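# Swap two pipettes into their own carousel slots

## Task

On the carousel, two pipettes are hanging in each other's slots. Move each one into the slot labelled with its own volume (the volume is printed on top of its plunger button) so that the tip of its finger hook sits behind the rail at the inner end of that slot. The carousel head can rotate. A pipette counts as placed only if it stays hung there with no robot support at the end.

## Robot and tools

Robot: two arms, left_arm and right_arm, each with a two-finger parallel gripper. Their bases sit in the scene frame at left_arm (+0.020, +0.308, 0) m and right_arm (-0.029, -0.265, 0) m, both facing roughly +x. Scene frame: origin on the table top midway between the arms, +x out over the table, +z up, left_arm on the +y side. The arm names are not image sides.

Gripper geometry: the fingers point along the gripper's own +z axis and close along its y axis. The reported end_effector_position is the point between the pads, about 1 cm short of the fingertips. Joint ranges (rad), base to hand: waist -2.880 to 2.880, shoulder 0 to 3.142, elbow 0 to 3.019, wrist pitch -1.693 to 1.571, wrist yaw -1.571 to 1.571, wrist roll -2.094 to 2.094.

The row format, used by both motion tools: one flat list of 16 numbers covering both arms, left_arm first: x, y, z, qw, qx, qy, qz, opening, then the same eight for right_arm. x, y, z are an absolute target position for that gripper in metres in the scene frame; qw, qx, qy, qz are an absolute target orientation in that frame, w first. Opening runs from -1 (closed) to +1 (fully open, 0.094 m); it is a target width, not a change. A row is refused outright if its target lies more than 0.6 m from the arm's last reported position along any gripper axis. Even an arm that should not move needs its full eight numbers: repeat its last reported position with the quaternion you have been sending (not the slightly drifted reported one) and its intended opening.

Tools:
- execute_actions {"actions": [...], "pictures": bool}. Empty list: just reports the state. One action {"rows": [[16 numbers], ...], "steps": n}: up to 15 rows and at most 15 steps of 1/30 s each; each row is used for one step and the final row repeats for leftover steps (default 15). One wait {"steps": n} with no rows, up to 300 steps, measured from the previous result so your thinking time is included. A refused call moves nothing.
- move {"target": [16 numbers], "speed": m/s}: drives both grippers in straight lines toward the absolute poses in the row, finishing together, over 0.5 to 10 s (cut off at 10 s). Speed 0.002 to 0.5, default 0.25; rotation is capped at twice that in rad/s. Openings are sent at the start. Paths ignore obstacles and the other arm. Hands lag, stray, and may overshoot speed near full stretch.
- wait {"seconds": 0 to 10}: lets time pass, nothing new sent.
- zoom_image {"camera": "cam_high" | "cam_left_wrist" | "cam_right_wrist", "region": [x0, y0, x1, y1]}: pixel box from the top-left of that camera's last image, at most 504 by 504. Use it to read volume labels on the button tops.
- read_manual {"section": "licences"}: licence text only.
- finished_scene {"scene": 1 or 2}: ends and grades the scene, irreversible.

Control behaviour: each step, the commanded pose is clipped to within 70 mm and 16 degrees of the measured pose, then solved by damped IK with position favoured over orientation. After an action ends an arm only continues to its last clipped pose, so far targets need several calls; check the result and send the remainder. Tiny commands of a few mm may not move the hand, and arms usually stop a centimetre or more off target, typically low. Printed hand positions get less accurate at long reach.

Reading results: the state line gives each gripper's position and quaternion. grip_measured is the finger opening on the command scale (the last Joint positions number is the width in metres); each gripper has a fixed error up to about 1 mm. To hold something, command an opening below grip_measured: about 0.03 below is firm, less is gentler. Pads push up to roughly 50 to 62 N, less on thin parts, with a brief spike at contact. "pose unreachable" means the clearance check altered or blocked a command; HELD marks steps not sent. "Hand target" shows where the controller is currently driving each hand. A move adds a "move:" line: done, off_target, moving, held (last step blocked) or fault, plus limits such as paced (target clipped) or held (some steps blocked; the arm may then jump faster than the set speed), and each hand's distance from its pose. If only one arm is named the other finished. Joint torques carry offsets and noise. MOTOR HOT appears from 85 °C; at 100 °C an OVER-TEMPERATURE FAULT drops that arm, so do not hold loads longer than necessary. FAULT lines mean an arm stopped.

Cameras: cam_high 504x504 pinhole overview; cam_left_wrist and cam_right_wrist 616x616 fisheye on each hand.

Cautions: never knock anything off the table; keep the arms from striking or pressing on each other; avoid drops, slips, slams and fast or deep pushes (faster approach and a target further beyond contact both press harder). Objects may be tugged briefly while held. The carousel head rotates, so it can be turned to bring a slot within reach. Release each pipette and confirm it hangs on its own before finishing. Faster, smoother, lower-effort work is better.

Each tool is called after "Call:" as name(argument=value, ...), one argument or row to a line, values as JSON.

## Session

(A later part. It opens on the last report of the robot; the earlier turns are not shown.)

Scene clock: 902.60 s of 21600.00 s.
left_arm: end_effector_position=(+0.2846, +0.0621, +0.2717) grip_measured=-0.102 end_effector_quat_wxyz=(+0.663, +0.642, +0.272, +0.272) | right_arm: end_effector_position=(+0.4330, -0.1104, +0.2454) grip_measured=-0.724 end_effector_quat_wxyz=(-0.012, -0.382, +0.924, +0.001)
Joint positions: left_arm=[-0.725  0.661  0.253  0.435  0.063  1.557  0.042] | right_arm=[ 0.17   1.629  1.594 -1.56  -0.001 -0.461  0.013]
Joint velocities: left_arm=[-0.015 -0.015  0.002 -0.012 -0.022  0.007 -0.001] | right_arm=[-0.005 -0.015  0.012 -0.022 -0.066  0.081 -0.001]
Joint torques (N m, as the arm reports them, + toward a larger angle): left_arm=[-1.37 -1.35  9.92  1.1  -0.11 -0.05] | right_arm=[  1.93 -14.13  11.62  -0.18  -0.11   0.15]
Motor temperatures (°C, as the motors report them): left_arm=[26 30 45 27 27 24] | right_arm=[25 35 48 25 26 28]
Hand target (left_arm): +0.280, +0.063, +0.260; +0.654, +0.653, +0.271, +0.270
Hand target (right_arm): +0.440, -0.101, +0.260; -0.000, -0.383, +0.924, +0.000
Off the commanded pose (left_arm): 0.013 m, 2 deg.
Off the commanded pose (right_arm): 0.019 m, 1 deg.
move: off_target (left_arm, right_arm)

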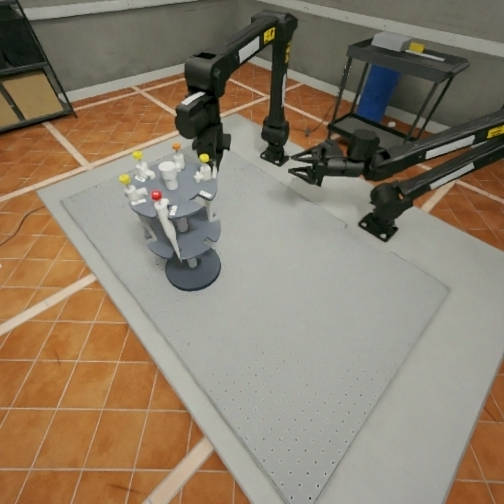

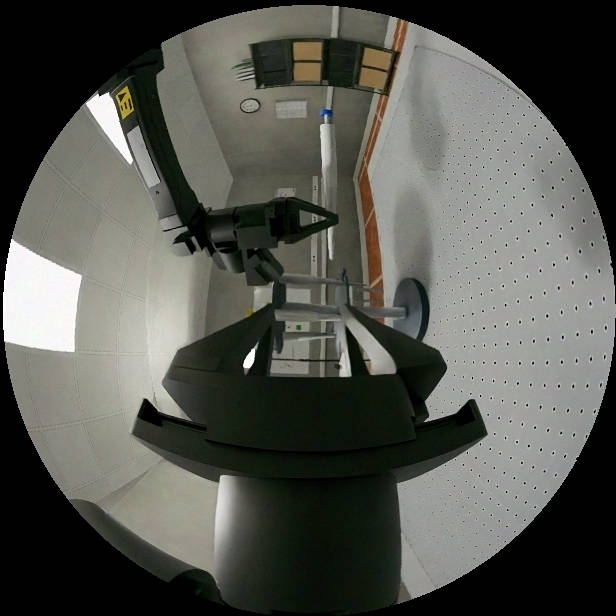

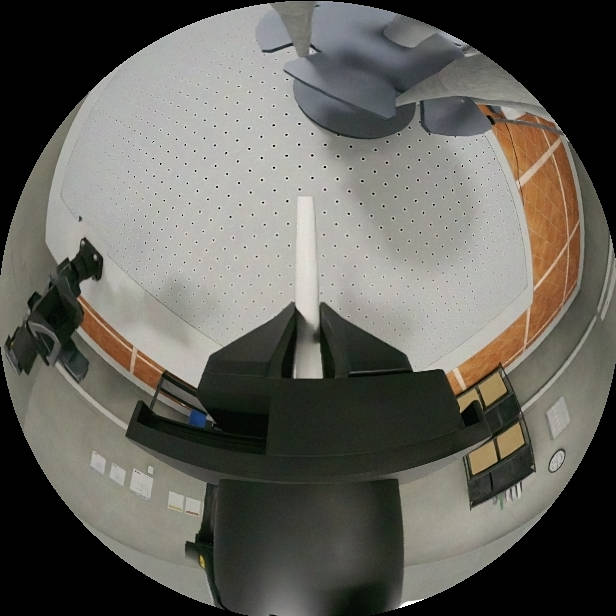

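Call:
move(
  target=[0.28,0.03,0.25,0.6533,0.6533,0.2706,0.2706,-0.1,0.43,0.02,0.26,0,-0.3827,0.9239,0,-0.77],
  speed=0.12,
)

Call:
move(
  target=[0.366,-0.024,0.277,0.6533,0.6533,0.2706,0.2706,-0.1,0.43,0.02,0.26,0,-0.3827,0.9239,0,-0.77],
  speed=0.1,
)

Scene clock: 913.33 s of 21600.00 s.
left_arm: end_effector_position=(+0.2805, +0.0330, +0.2471) grip_measured=-0.102 end_effector_quat_wxyz=(+0.649, +0.656, +0.277, +0.267) | right_arm: end_effector_position=(+0.4201, +0.0091, +0.2467) grip_measured=-0.724 end_effector_quat_wxyz=(-0.013, -0.387, +0.922, -0.001)
Joint positions: left_arm=[-0.845  0.798  0.253  0.529 -0.058  1.561  0.042] | right_arm=[ 0.395  1.736  1.735 -1.596 -0.001 -0.246  0.013]
Joint velocities: left_arm=[-0.005 -0.005  0.002  0.012  0.022  0.007  0.001] | right_arm=[ 0.005 -0.015  0.002 -0.022  0.007  0.007  0.001]
Joint torques (N m, as the arm reports them, + toward a larger angle): left_arm=[-1.16 -0.81 10.97  2.5  -0.15  0.01] | right_arm=[  0.67 -15.16  12.7   -0.27  -0.05   0.15]
Motor temperatures (°C, as the motors report them): left_arm=[26 29 45 27 27 24] | right_arm=[25 35 50 25 26 28]
Hand target (left_arm): +0.280, +0.030, +0.250; +0.653, +0.653, +0.271, +0.270
Hand target (right_arm): +0.430, +0.019, +0.260; -0.000, -0.383, +0.924, +0.000
Off the commanded pose (left_arm): 0.004 m, 1 deg.
Off the commanded pose (right_arm): 0.020 m, 2 deg.
After step 90, 6.20 s passed at rest.
move: off_target (right_arm)

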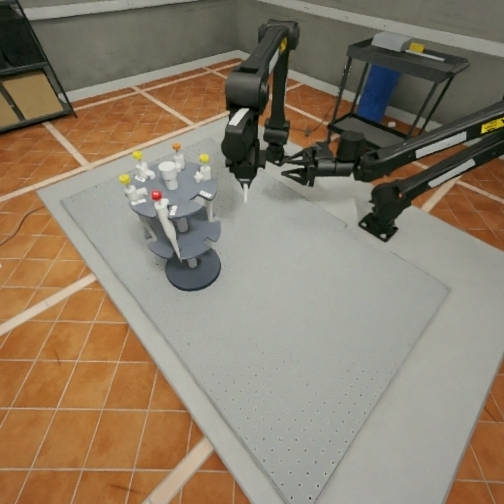

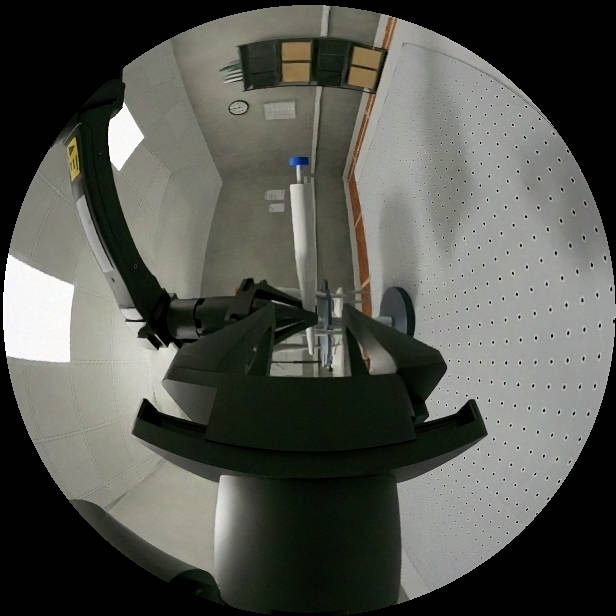

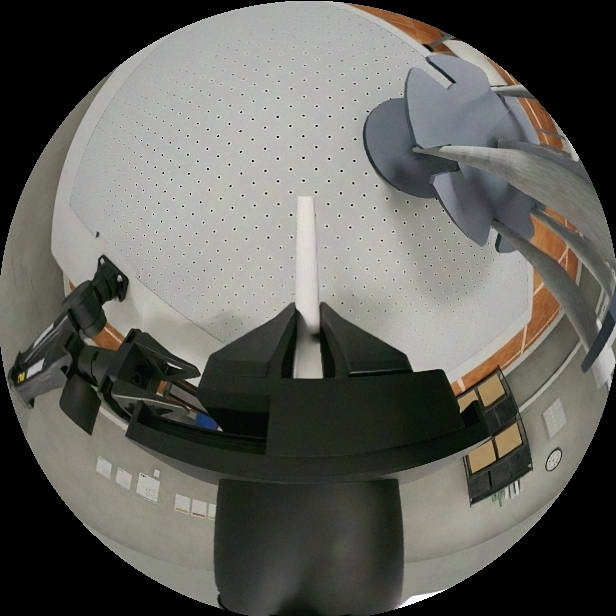

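Scene clock: 914.80 s of 21600.00 s.
left_arm: end_effector_position=(+0.3508, -0.0159, +0.2494) grip_measured=-0.102 end_effector_quat_wxyz=(+0.635, +0.672, +0.281, +0.257) | right_arm: end_effector_position=(+0.4201, +0.0091, +0.2467) grip_measured=-0.724 end_effector_quat_wxyz=(-0.013, -0.385, +0.923, -0.001)
Joint positions: left_arm=[-0.772  1.117  0.451  0.605  0.026  1.562  0.042] | right_arm=[ 0.395  1.736  1.735 -1.596 -0.001 -0.241  0.013]
Joint velocities: left_arm=[-0.005 -0.005  0.002 -0.007 -0.051 -0.051  0.001] | right_arm=[-0.005 -0.015 -0.022  0.007 -0.022 -0.051  0.001]
Joint torques (N m, as the arm reports them, + toward a larger angle): left_arm=[ 0.11 -4.98 14.99  2.51  0.09  0.01] | right_arm=[  1.51 -15.32  12.38  -0.07  -0.03   0.16]
Motor temperatures (°C, as the motors report them): left_arm=[26 29 46 27 27 24] | right_arm=[25 35 50 25 26 28]
Hand target (left_arm): +0.364, -0.023, +0.277; +0.653, +0.654, +0.271, +0.271
Hand target (right_arm): +0.429, +0.019, +0.260; +0.001, -0.383, +0.924, +0.000
Off the commanded pose (left_arm): 0.033 m, 4 deg.
Off the commanded pose (right_arm): 0.020 m, 2 deg.
move: off_target (left_arm, right_arm)

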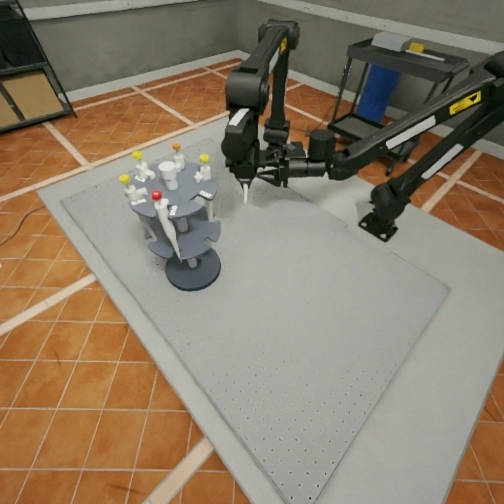

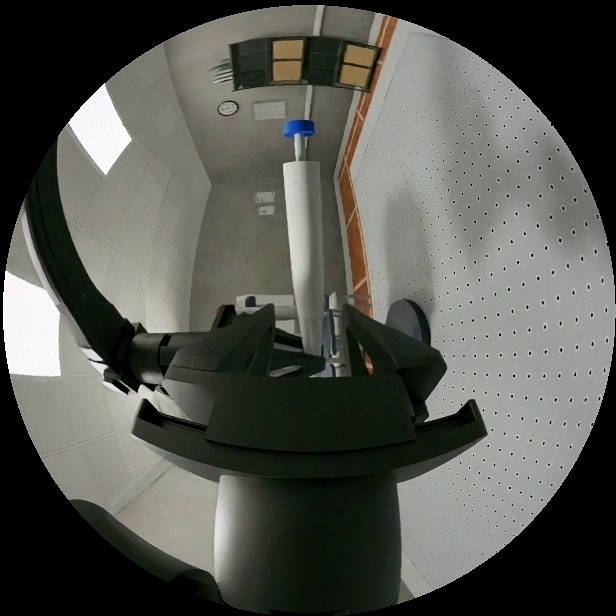

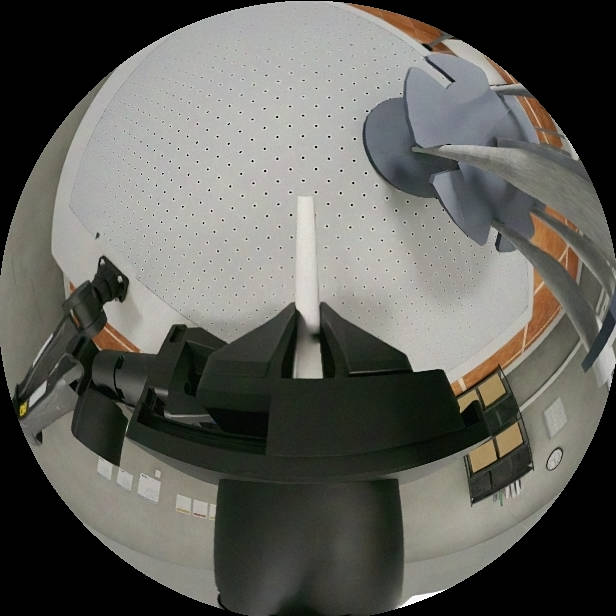

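Call:
move(
  target=[0.388,-0.055,0.274,0.6533,0.6533,0.2706,0.2706,-0.1,0.43,0.02,0.26,0,-0.3827,0.9239,0,-0.77],
  speed=0.05,
)

Scene clock: 918.57 s of 21600.00 s.
left_arm: end_effector_position=(+0.3775, -0.0399, +0.2480) grip_measured=-0.102 end_effector_quat_wxyz=(+0.634, +0.670, +0.284, +0.262) | right_arm: end_effector_position=(+0.4201, +0.0091, +0.2467) grip_measured=-0.724 end_effector_quat_wxyz=(-0.013, -0.385, +0.923, -0.001)
Joint positions: left_arm=[-0.774  1.238  0.532  0.647  0.011  1.562  0.042] | right_arm=[ 0.395  1.736  1.735 -1.596 -0.001 -0.241  0.013]
Joint velocities: left_arm=[-0.005 -0.005  0.022 -0.002 -0.066 -0.066  0.   ] | right_arm=[-0.005 -0.015 -0.012  0.002 -0.037 -0.007 -0.001]
Joint torques (N m, as the arm reports them, + toward a larger angle): left_arm=[-1.76 -7.56 15.04  2.56 -0.13  0.03] | right_arm=[  1.23 -15.24  12.49  -0.09   0.     0.18]
Motor temperatures (°C, as the motors report them): left_arm=[26 29 46 27 27 24] | right_arm=[25 34 51 25 26 28]
Hand target (left_arm): +0.386, -0.054, +0.274; +0.653, +0.653, +0.271, +0.270
Hand target (right_arm): +0.429, +0.019, +0.260; +0.001, -0.383, +0.924, +0.000
Off the commanded pose (left_arm): 0.032 m, 3 deg.
Off the commanded pose (right_arm): 0.020 m, 2 deg.
move: off_target (left_arm, right_arm)

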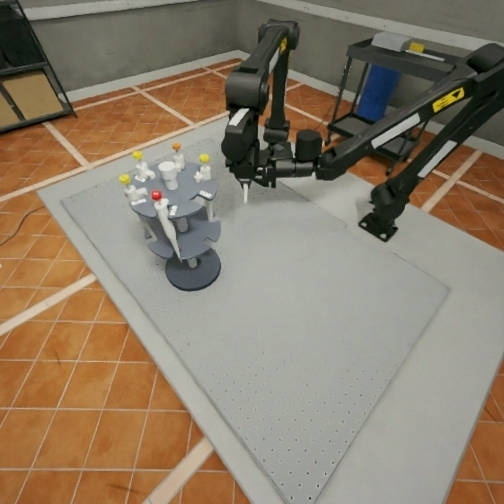

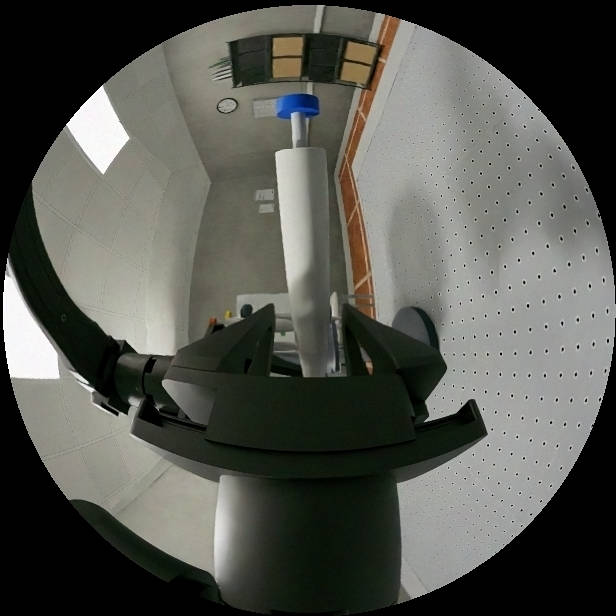

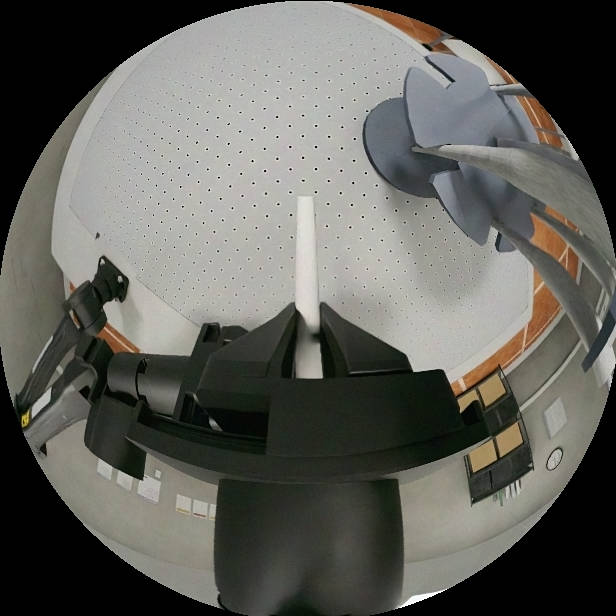

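Call:
move(
  target=[0.374,-0.069,0.274,0.6533,0.6533,0.2706,0.2706,-0.1,0.43,0.02,0.26,0,-0.3827,0.9239,0,-0.77],
  speed=0.04,
)

Scene clock: 923.60 s of 21600.00 s.
left_arm: end_effector_position=(+0.3639, -0.0532, +0.2480) grip_measured=-0.102 end_effector_quat_wxyz=(+0.634, +0.671, +0.282, +0.262) | right_arm: end_effector_position=(+0.4201, +0.0091, +0.2467) grip_measured=-0.724 end_effector_quat_wxyz=(-0.013, -0.385, +0.923, -0.001)
Joint positions: left_arm=[-0.832  1.238  0.532  0.647 -0.045  1.562  0.042] | right_arm=[ 0.395  1.736  1.735 -1.596 -0.001 -0.241  0.013]
Joint velocities: left_arm=[-0.015  0.005 -0.027 -0.017  0.095  0.037 -0.001] | right_arm=[-0.015 -0.015 -0.002 -0.022 -0.066  0.037 -0.   ]
Joint torques (N m, as the arm reports them, + toward a larger angle): left_arm=[-2.15 -6.6  14.83  2.54 -0.15  0.05] | right_arm=[  1.35 -15.39  12.43  -0.09   0.01   0.17]
Motor temperatures (°C, as the motors report them): left_arm=[26 29 47 27 27 24] | right_arm=[25 34 51 25 26 28]
Hand target (left_arm): +0.372, -0.067, +0.274; +0.653, +0.653, +0.271, +0.270
Hand target (right_arm): +0.429, +0.019, +0.260; +0.001, -0.383, +0.924, +0.000
Off the commanded pose (left_arm): 0.032 m, 3 deg.
Off the commanded pose (right_arm): 0.020 m, 2 deg.
After step 90, 0.80 s passed at rest.
move: off_target (left_arm, right_arm)

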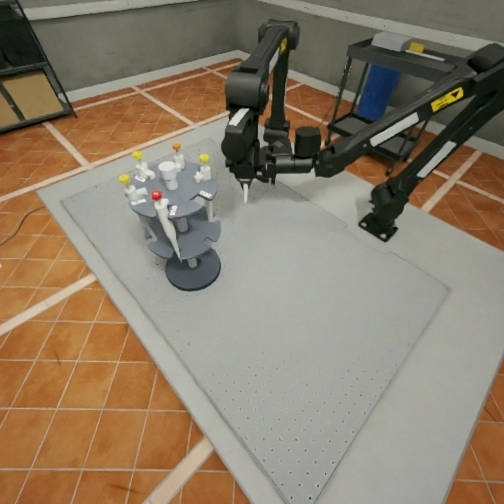

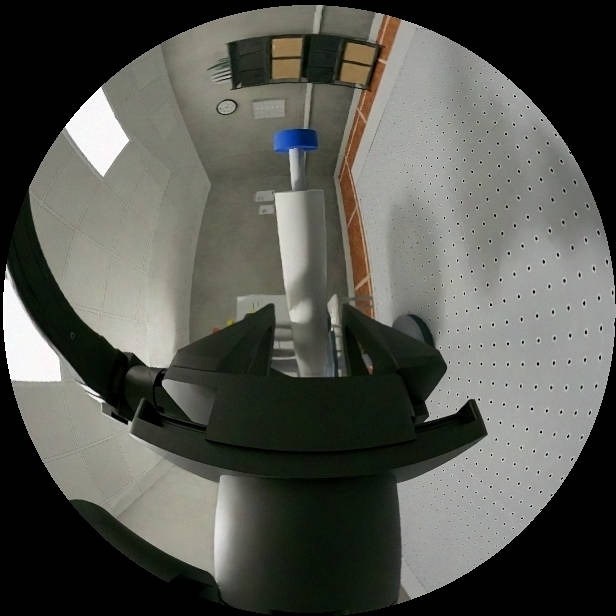

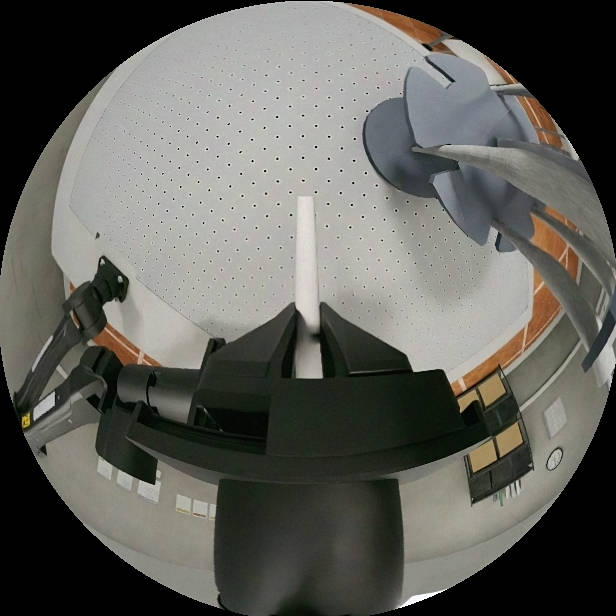

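Call:
move(
  target=[0.374,-0.069,0.274,0.6533,0.6533,0.2706,0.2706,-0.60,0.43,0.02,0.26,0,-0.3827,0.9239,0,-0.77],
  speed=0.04,
)

Scene clock: 929.17 s of 21600.00 s.
left_arm: end_effector_position=(+0.3644, -0.0533, +0.2463) grip_measured=-0.562 end_effector_quat_wxyz=(+0.633, +0.670, +0.286, +0.259) | right_arm: end_effector_position=(+0.4204, +0.0092, +0.2472) grip_measured=-0.724 end_effector_quat_wxyz=(-0.012, -0.385, +0.923, -0.002)
Joint positions: left_arm=[-0.832  1.241  0.532  0.647 -0.046  1.553  0.021] | right_arm=[ 0.395  1.736  1.736 -1.596 -0.    -0.241  0.013]
Joint velocities: left_arm=[ 0.005  0.005  0.007 -0.012 -0.066  0.037 -0.   ] | right_arm=[-0.005  0.005  0.002 -0.007 -0.051 -0.037  0.   ]
Joint torques (N m, as the arm reports them, + toward a larger angle): left_arm=[-1.58 -7.64 15.13  2.58 -0.13  0.08] | right_arm=[  1.   -15.19  12.45   0.08  -0.04   0.14]
Motor temperatures (°C, as the motors report them): left_arm=[26 29 48 27 27 24] | right_arm=[25 34 52 25 26 28]
Hand target (left_arm): +0.372, -0.067, +0.274; +0.653, +0.653, +0.271, +0.270
Hand target (right_arm): +0.429, +0.019, +0.260; +0.001, -0.383, +0.924, +0.000
Off the commanded pose (left_arm): 0.033 m, 4 deg.
Off the commanded pose (right_arm): 0.019 m, 1 deg.
After step 90, 1.53 s passed at rest.
move: off_target (left_arm, right_arm)

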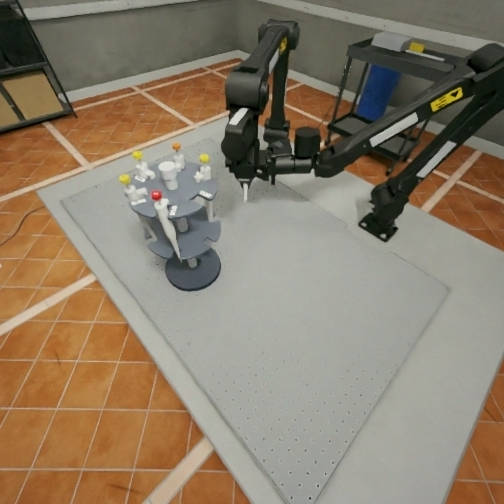

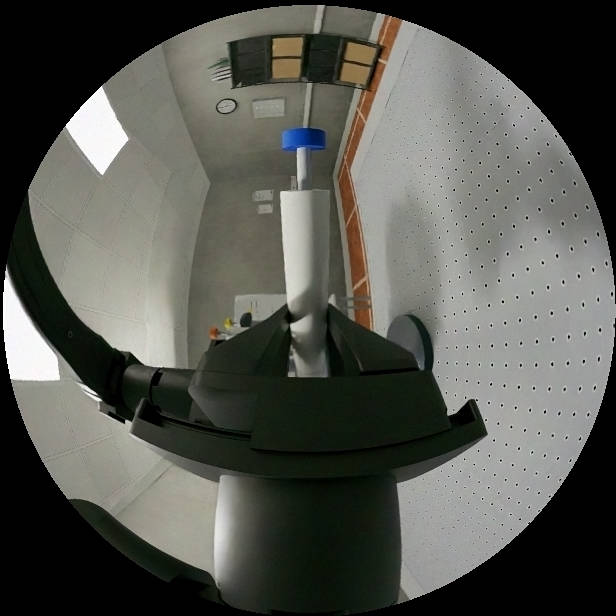

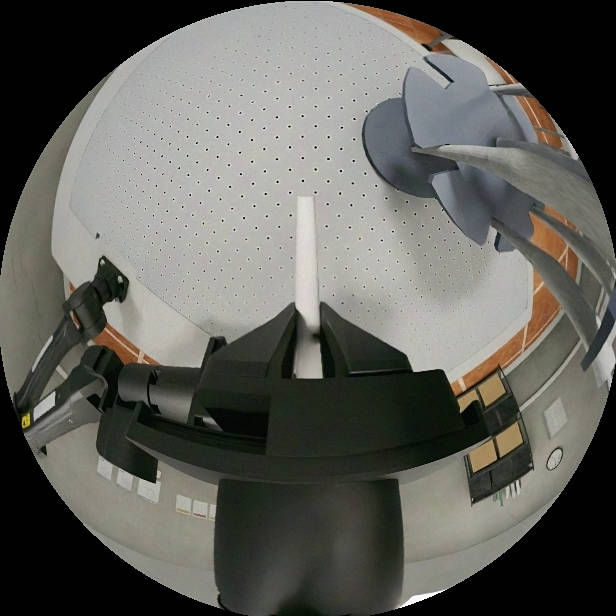

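Call:
move(
  target=[0.374,-0.069,0.274,0.6533,0.6533,0.2706,0.2706,-0.61,0.43,0.02,0.26,0,-0.3827,0.9239,0,-0.45],
  speed=0.04,
)

Call:
move(
  target=[0.36,-0.05,0.205,0.6533,0.6533,0.2706,0.2706,-0.61,0.43,0.02,0.30,0,-0.3827,0.9239,0,-0.45],
  speed=0.06,
)

Scene clock: 933.03 s of 21600.00 s.
left_arm: end_effector_position=(+0.3644, -0.0533, +0.2460) grip_measured=-0.562 end_effector_quat_wxyz=(+0.632, +0.672, +0.284, +0.262) | right_arm: end_effector_position=(+0.4204, +0.0092, +0.2472) grip_measured=-0.452 end_effector_quat_wxyz=(-0.012, -0.385, +0.923, -0.002)
Joint positions: left_arm=[-0.832  1.242  0.532  0.647 -0.046  1.561  0.021] | right_arm=[ 0.395  1.736  1.736 -1.596 -0.    -0.241  0.026]
Joint velocities: left_arm=[ 0.005  0.005  0.002 -0.017  0.037  0.007 -0.001] | right_arm=[-0.015 -0.015 -0.007 -0.007 -0.007  0.007 -0.001]
Joint torques (N m, as the arm reports them, + toward a larger angle): left_arm=[-1.46 -7.36 14.83  2.55 -0.1  -0.04] | right_arm=[  1.09 -15.42  12.41  -0.08  -0.07   0.15]
Motor temperatures (°C, as the motors report them): left_arm=[26 29 48 27 27 24] | right_arm=[25 34 52 25 26 28]
Hand target (left_arm): +0.372, -0.067, +0.274; +0.653, +0.653, +0.271, +0.270
Hand target (right_arm): +0.429, +0.019, +0.260; +0.001, -0.383, +0.924, +0.000
Off the commanded pose (left_arm): 0.034 m, 4 deg.
Off the commanded pose (right_arm): 0.019 m, 1 deg.
move: off_target (left_arm, right_arm)

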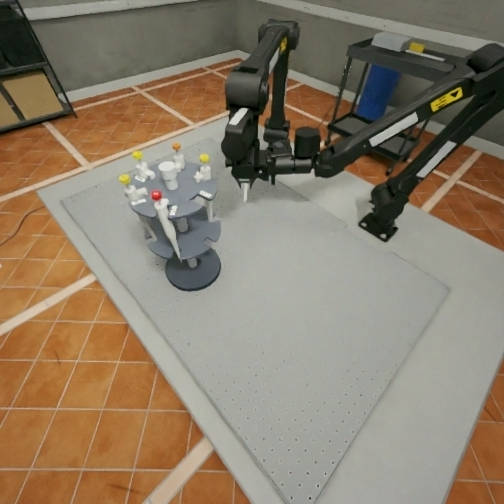

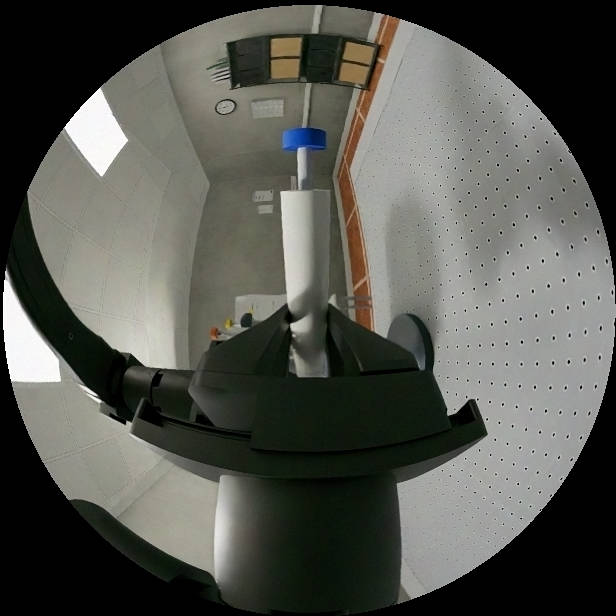

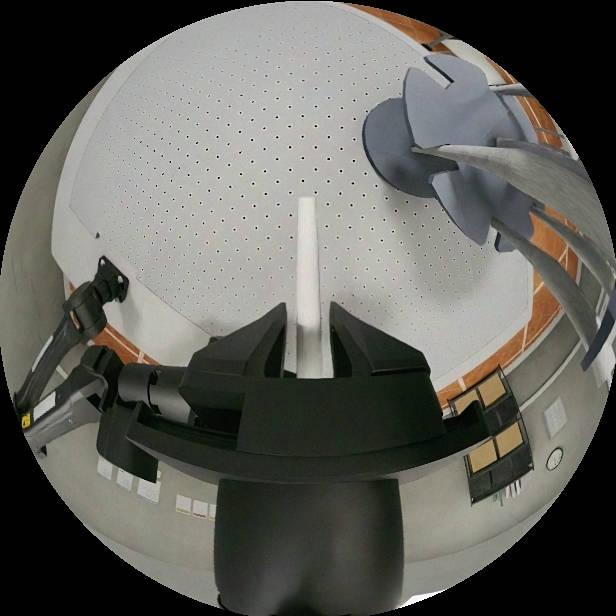

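Scene clock: 934.30 s of 21600.00 s.
left_arm: end_effector_position=(+0.3616, -0.0513, +0.2074) grip_measured=-0.562 end_effector_quat_wxyz=(+0.650, +0.655, +0.276, +0.267) | right_arm: end_effector_position=(+0.4220, +0.0101, +0.2893) grip_measured=-0.452 end_effector_quat_wxyz=(-0.004, -0.385, +0.923, -0.000)
Joint positions: left_arm=[-0.832  1.388  0.463  0.914 -0.042  1.561  0.021] | right_arm=[ 0.395  1.736  1.847 -1.69  -0.    -0.241  0.026]
Joint velocities: left_arm=[-0.005 -0.005 -0.007  0.022 -0.007  0.037  0.   ] | right_arm=[-0.005 -0.005 -0.002  0.012  0.007  0.007 -0.001]
Joint torques (N m, as the arm reports them, + toward a larger angle): left_arm=[-0.81 -8.27  7.    2.78  0.03  0.03] | right_arm=[  1.22 -14.94  12.13   0.04  -0.05   0.16]
Motor temperatures (°C, as the motors report them): left_arm=[26 29 47 27 27 24] | right_arm=[25 34 52 25 26 28]
Hand target (left_arm): +0.360, -0.050, +0.205; +0.653, +0.653, +0.271, +0.270
Hand target (right_arm): +0.429, +0.019, +0.300; +0.006, -0.383, +0.924, +0.001
Off the commanded pose (left_arm): 0.003 m, 1 deg.
Off the commanded pose (right_arm): 0.017 m, 1 deg.
joint sent to its limit (right arm) — the command would take joint 4 (wrist pitch) past its lower limit, so that joint was sent only as far as its limit.
move: off_target (right_arm)

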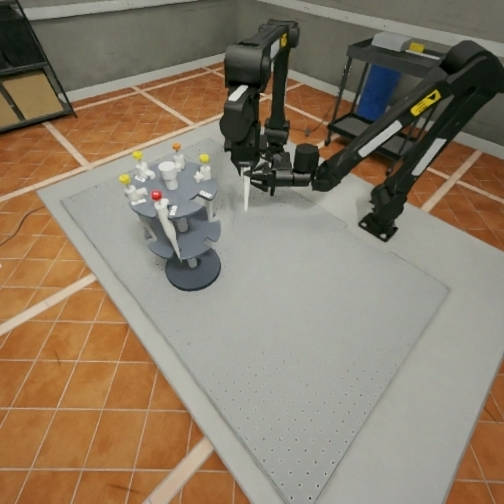

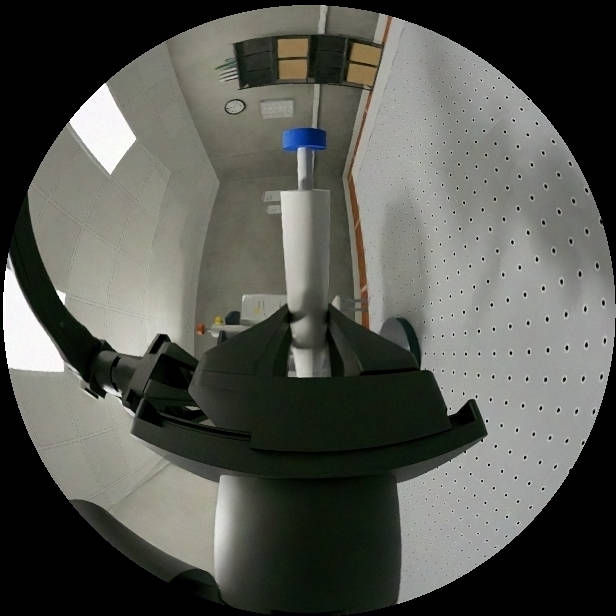

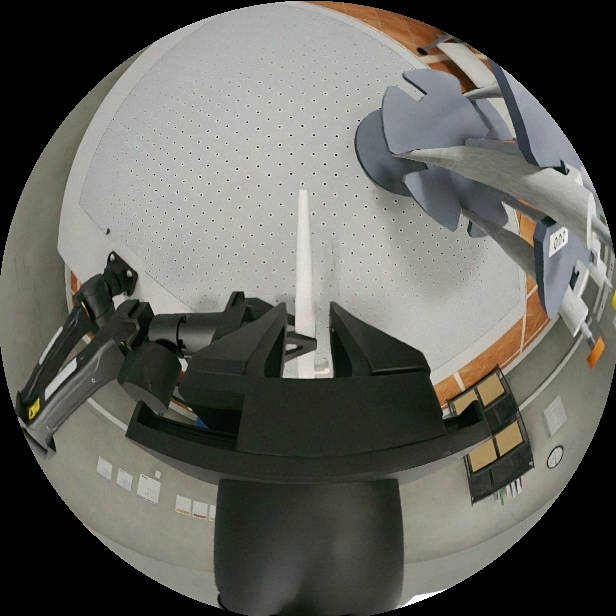

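Call:
move(
  target=[0.35,0.04,0.21,0.6533,0.6533,0.2706,0.2706,-0.61,0.41,-0.22,0.28,0,0,1,0,-0.45],
  speed=0.2,
)

Call:
move(
  target=[0.47,0.20,0.335,0.6025,0.3918,0.5697,-0.3987,-0.61,0.41,-0.22,0.28,0,0,1,0,-0.45],
  speed=0.2,
)

Call:
move(
  target=[0.588,0.145,0.336,0.6025,0.3918,0.5697,-0.3987,-0.61,0.41,-0.22,0.28,0,0,1,0,-0.45],
  speed=0.12,
)

Scene clock: 939.57 s of 21600.00 s.
left_arm: end_effector_position=(+0.3530, +0.0353, +0.2127) grip_measured=-0.562 end_effector_quat_wxyz=(+0.658, +0.650, +0.269, +0.269) | right_arm: end_effector_position=(+0.4097, -0.2148, +0.2707) grip_measured=-0.451 end_effector_quat_wxyz=(-0.016, -0.010, +1.000, -0.002)
Joint positions: left_arm=[-0.623  1.194  0.302  0.903  0.174  1.563  0.021] | right_arm=[-0.039  1.513  1.524 -1.614 -0.     0.096  0.026]
Joint velocities: left_arm=[ 0.005  0.005 -0.002  0.007 -0.051 -0.051  0.   ] | right_arm=[-0.015 -0.015  0.007  0.002 -0.022  0.007 -0.   ]
Joint torques (N m, as the arm reports them, + toward a larger angle): left_arm=[ 0.06 -6.95  7.46  1.09  0.05  0.03] | right_arm=[  0.5  -16.23   7.42   1.48  -0.05   0.19]
Motor temperatures (°C, as the motors report them): left_arm=[26 29 46 27 27 24] | right_arm=[25 34 52 25 26 28]
Hand target (left_arm): +0.351, +0.040, +0.210; +0.653, +0.653, +0.270, +0.271
Hand target (right_arm): +0.408, -0.218, +0.279; +0.001, -0.000, +1.000, +0.000
Off the commanded pose (left_arm): 0.006 m, 1 deg.
Off the commanded pose (right_arm): 0.011 m, 2 deg.
move: off_target (right_arm)

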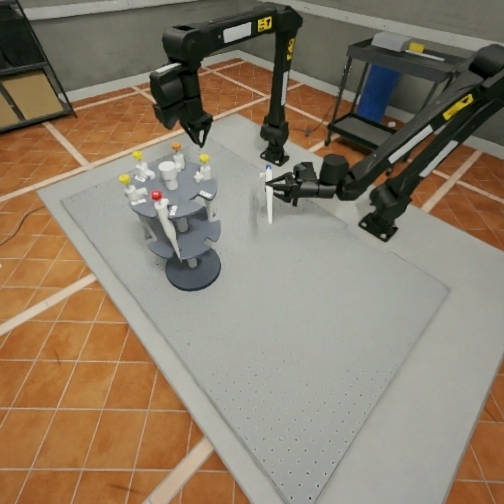

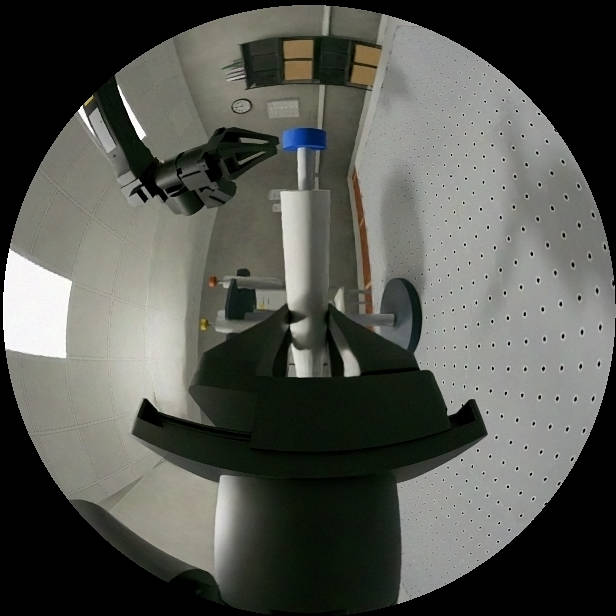

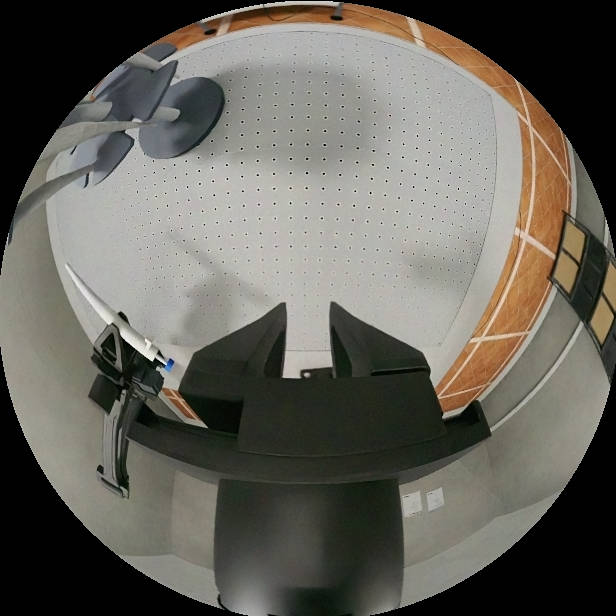

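Scene clock: 944.27 s of 21600.00 s.
left_arm: end_effector_position=(+0.4582, +0.1935, +0.3158) grip_measured=-0.565 end_effector_quat_wxyz=(+0.589, +0.386, +0.582, -0.407) | right_arm: end_effector_position=(+0.4097, -0.2148, +0.2707) grip_measured=-0.451 end_effector_quat_wxyz=(-0.016, -0.010, +1.000, -0.002)
Joint positions: left_arm=[ 0.114  1.293  0.714  0.677  1.31  -0.114  0.02 ] | right_arm=[-0.039  1.513  1.524 -1.614 -0.     0.096  0.026]
Joint velocities: left_arm=[ 0.005  0.005  0.007  0.051 -0.095 -0.051  0.   ] | right_arm=[-0.005 -0.005 -0.012 -0.027  0.007  0.037 -0.   ]
Joint torques (N m, as the arm reports them, + toward a larger angle): left_arm=[-0.3  -7.95 14.89  2.16 -0.07 -0.04] | right_arm=[ -0.8  -15.71   8.05   1.16   0.01   0.12]
Motor temperatures (°C, as the motors report them): left_arm=[26 29 47 27 27 24] | right_arm=[25 34 51 25 26 28]
Hand target (left_arm): +0.471, +0.198, +0.334; +0.602, +0.393, +0.570, -0.397
Hand target (right_arm): +0.410, -0.220, +0.280; -0.000, -0.000, +1.000, -0.000
Off the commanded pose (left_arm): 0.023 m, 2 deg.
Off the commanded pose (right_arm): 0.011 m, 2 deg.
move: off_target (left_arm, right_arm)

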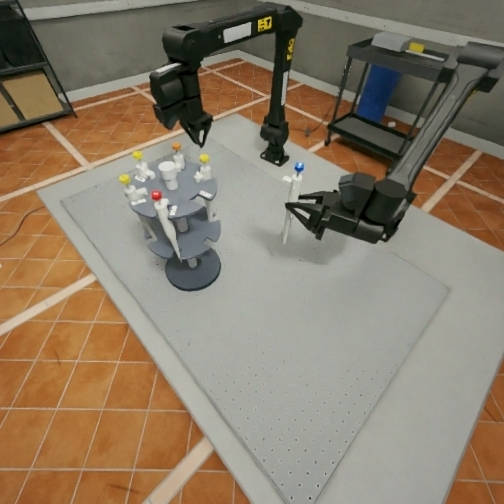

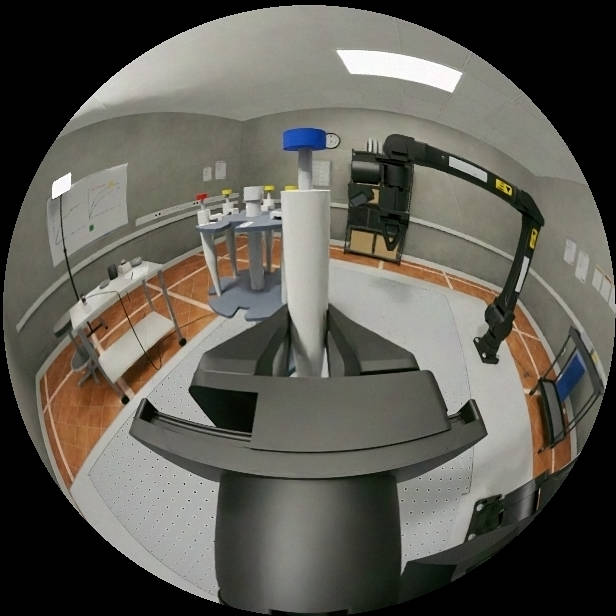

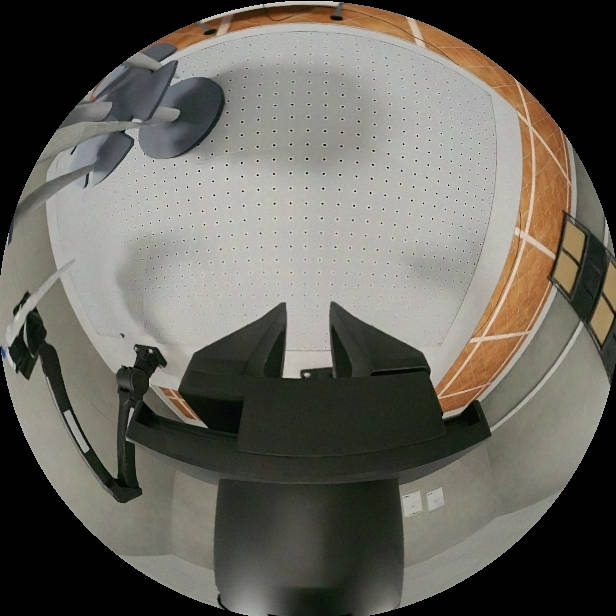

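Scene clock: 945.80 s of 21600.00 s.
left_arm: end_effector_position=(+0.5722, +0.1475, +0.3186) grip_measured=-0.565 end_effector_quat_wxyz=(+0.593, +0.381, +0.581, -0.406) | right_arm: end_effector_position=(+0.4097, -0.2148, +0.2707) grip_measured=-0.451 end_effector_quat_wxyz=(-0.016, -0.010, +1.000, -0.002)
Joint positions: left_arm=[-0.009  1.569  1.009  0.65   1.177 -0.103  0.02 ] | right_arm=[-0.039  1.513  1.524 -1.614 -0.     0.096  0.026]
Joint velocities: left_arm=[-0.005  0.005 -0.007 -0.027  0.007  0.007  0.   ] | right_arm=[-0.005 -0.015  0.012  0.002  0.022 -0.081 -0.002]
Joint torques (N m, as the arm reports them, + toward a larger angle): left_arm=[ -1.12 -14.95  15.88   0.82  -0.17   0.1 ] | right_arm=[  0.04 -15.26   8.11   1.12   0.     0.1 ]
Motor temperatures (°C, as the motors report them): left_arm=[26 29 47 27 27 24] | right_arm=[25 34 51 25 26 28]
Hand target (left_arm): +0.586, +0.144, +0.336; +0.603, +0.391, +0.569, -0.399
Hand target (right_arm): +0.410, -0.220, +0.280; -0.000, -0.000, +1.000, -0.000
Off the commanded pose (left_arm): 0.024 m, 2 deg.
Off the commanded pose (right_arm): 0.011 m, 2 deg.
move: off_target (left_arm, right_arm)

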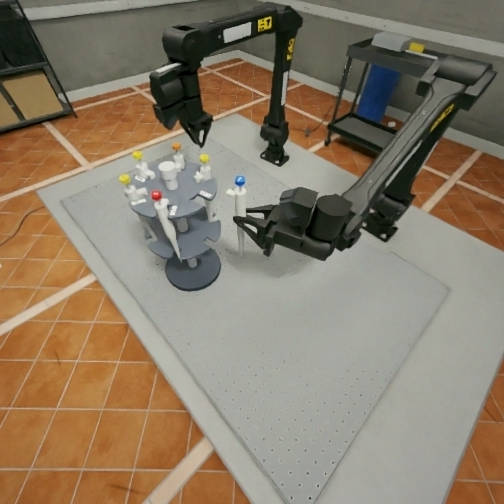

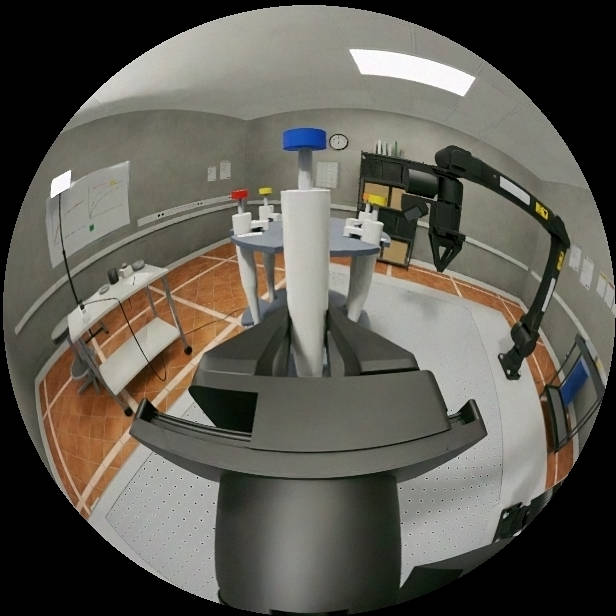

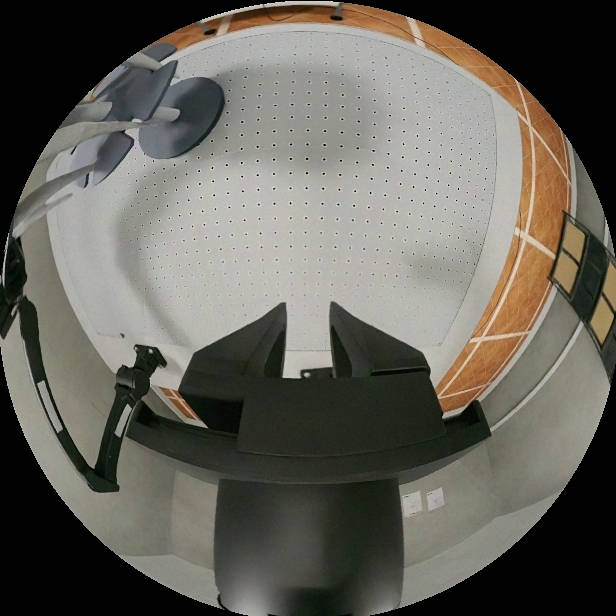

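Call:
zoom_image(
  camera="cam_left_wrist",
  region=[200, 160, 420, 340],
)

Region (200, 160, 420, 340) of cam_left_wrist's 616x616 image, scaled by 2.291, with more detail than that image has; it fills the top 412 rows of this view, and the rest is white.

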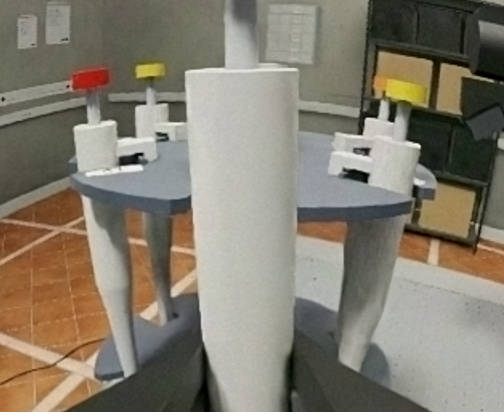

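Call:
move(
  target=[0.623,0.121,0.336,0.5637,0.4332,0.5350,-0.4565,-0.61,0.41,-0.22,0.28,0,0,1,0,-0.45],
  speed=0.06,
)

Scene clock: 967.80 s of 21600.00 s.
left_arm: end_effector_position=(+0.6089, +0.1261, +0.3187) grip_measured=-0.565 end_effector_quat_wxyz=(+0.552, +0.419, +0.553, -0.462) | right_arm: end_effector_position=(+0.4097, -0.2148, +0.2707) grip_measured=-0.451 end_effector_quat_wxyz=(-0.016, -0.010, +1.000, -0.002)
Joint positions: left_arm=[-0.032  1.725  1.197  0.674  1.319 -0.191  0.02 ] | right_arm=[-0.039  1.513  1.524 -1.614 -0.     0.096  0.026]
Joint velocities: left_arm=[-0.015 -0.015 -0.017  0.037 -0.051 -0.037 -0.   ] | right_arm=[-0.005 -0.005  0.017 -0.007 -0.051  0.066 -0.001]
Joint torques (N m, as the arm reports them, + toward a larger angle): left_arm=[ -1.83 -17.13  16.06   2.34  -0.02  -0.02] | right_arm=[ -0.46 -15.22   7.99   1.06   0.03   0.11]
Motor temperatures (°C, as the motors report them): left_arm=[26 29 50 26 27 24] | right_arm=[25 34 48 25 26 28]
Hand target (left_arm): +0.621, +0.121, +0.336; +0.564, +0.433, +0.535, -0.456
Hand target (right_arm): +0.410, -0.220, +0.280; -0.000, -0.000, +1.000, -0.000
Off the commanded pose (left_arm): 0.023 m, 3 deg.
Off the commanded pose (right_arm): 0.011 m, 2 deg.
After step 90, 17.17 s passed at rest.
move: off_target (left_arm, right_arm)

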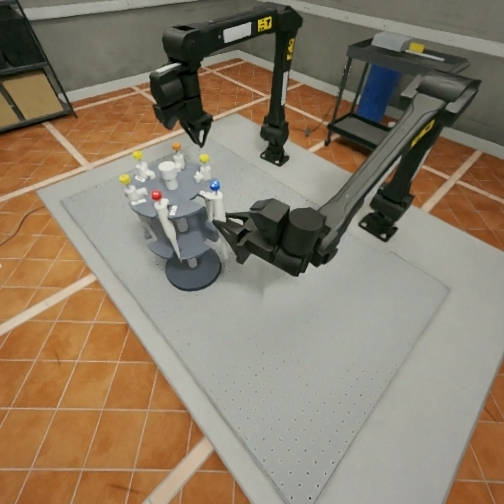

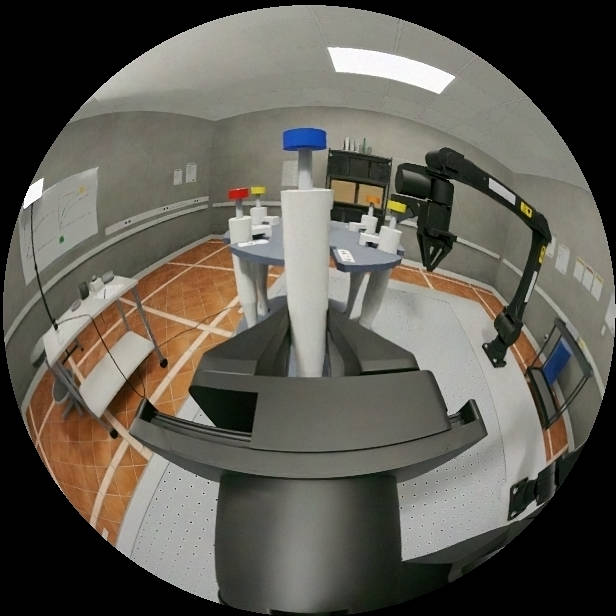

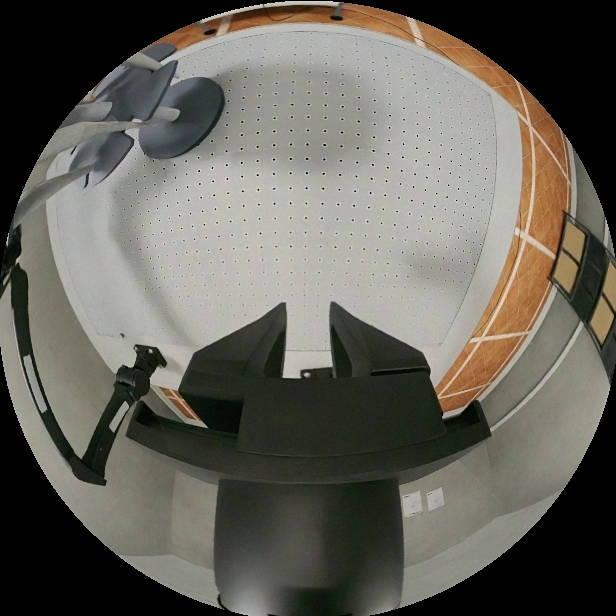

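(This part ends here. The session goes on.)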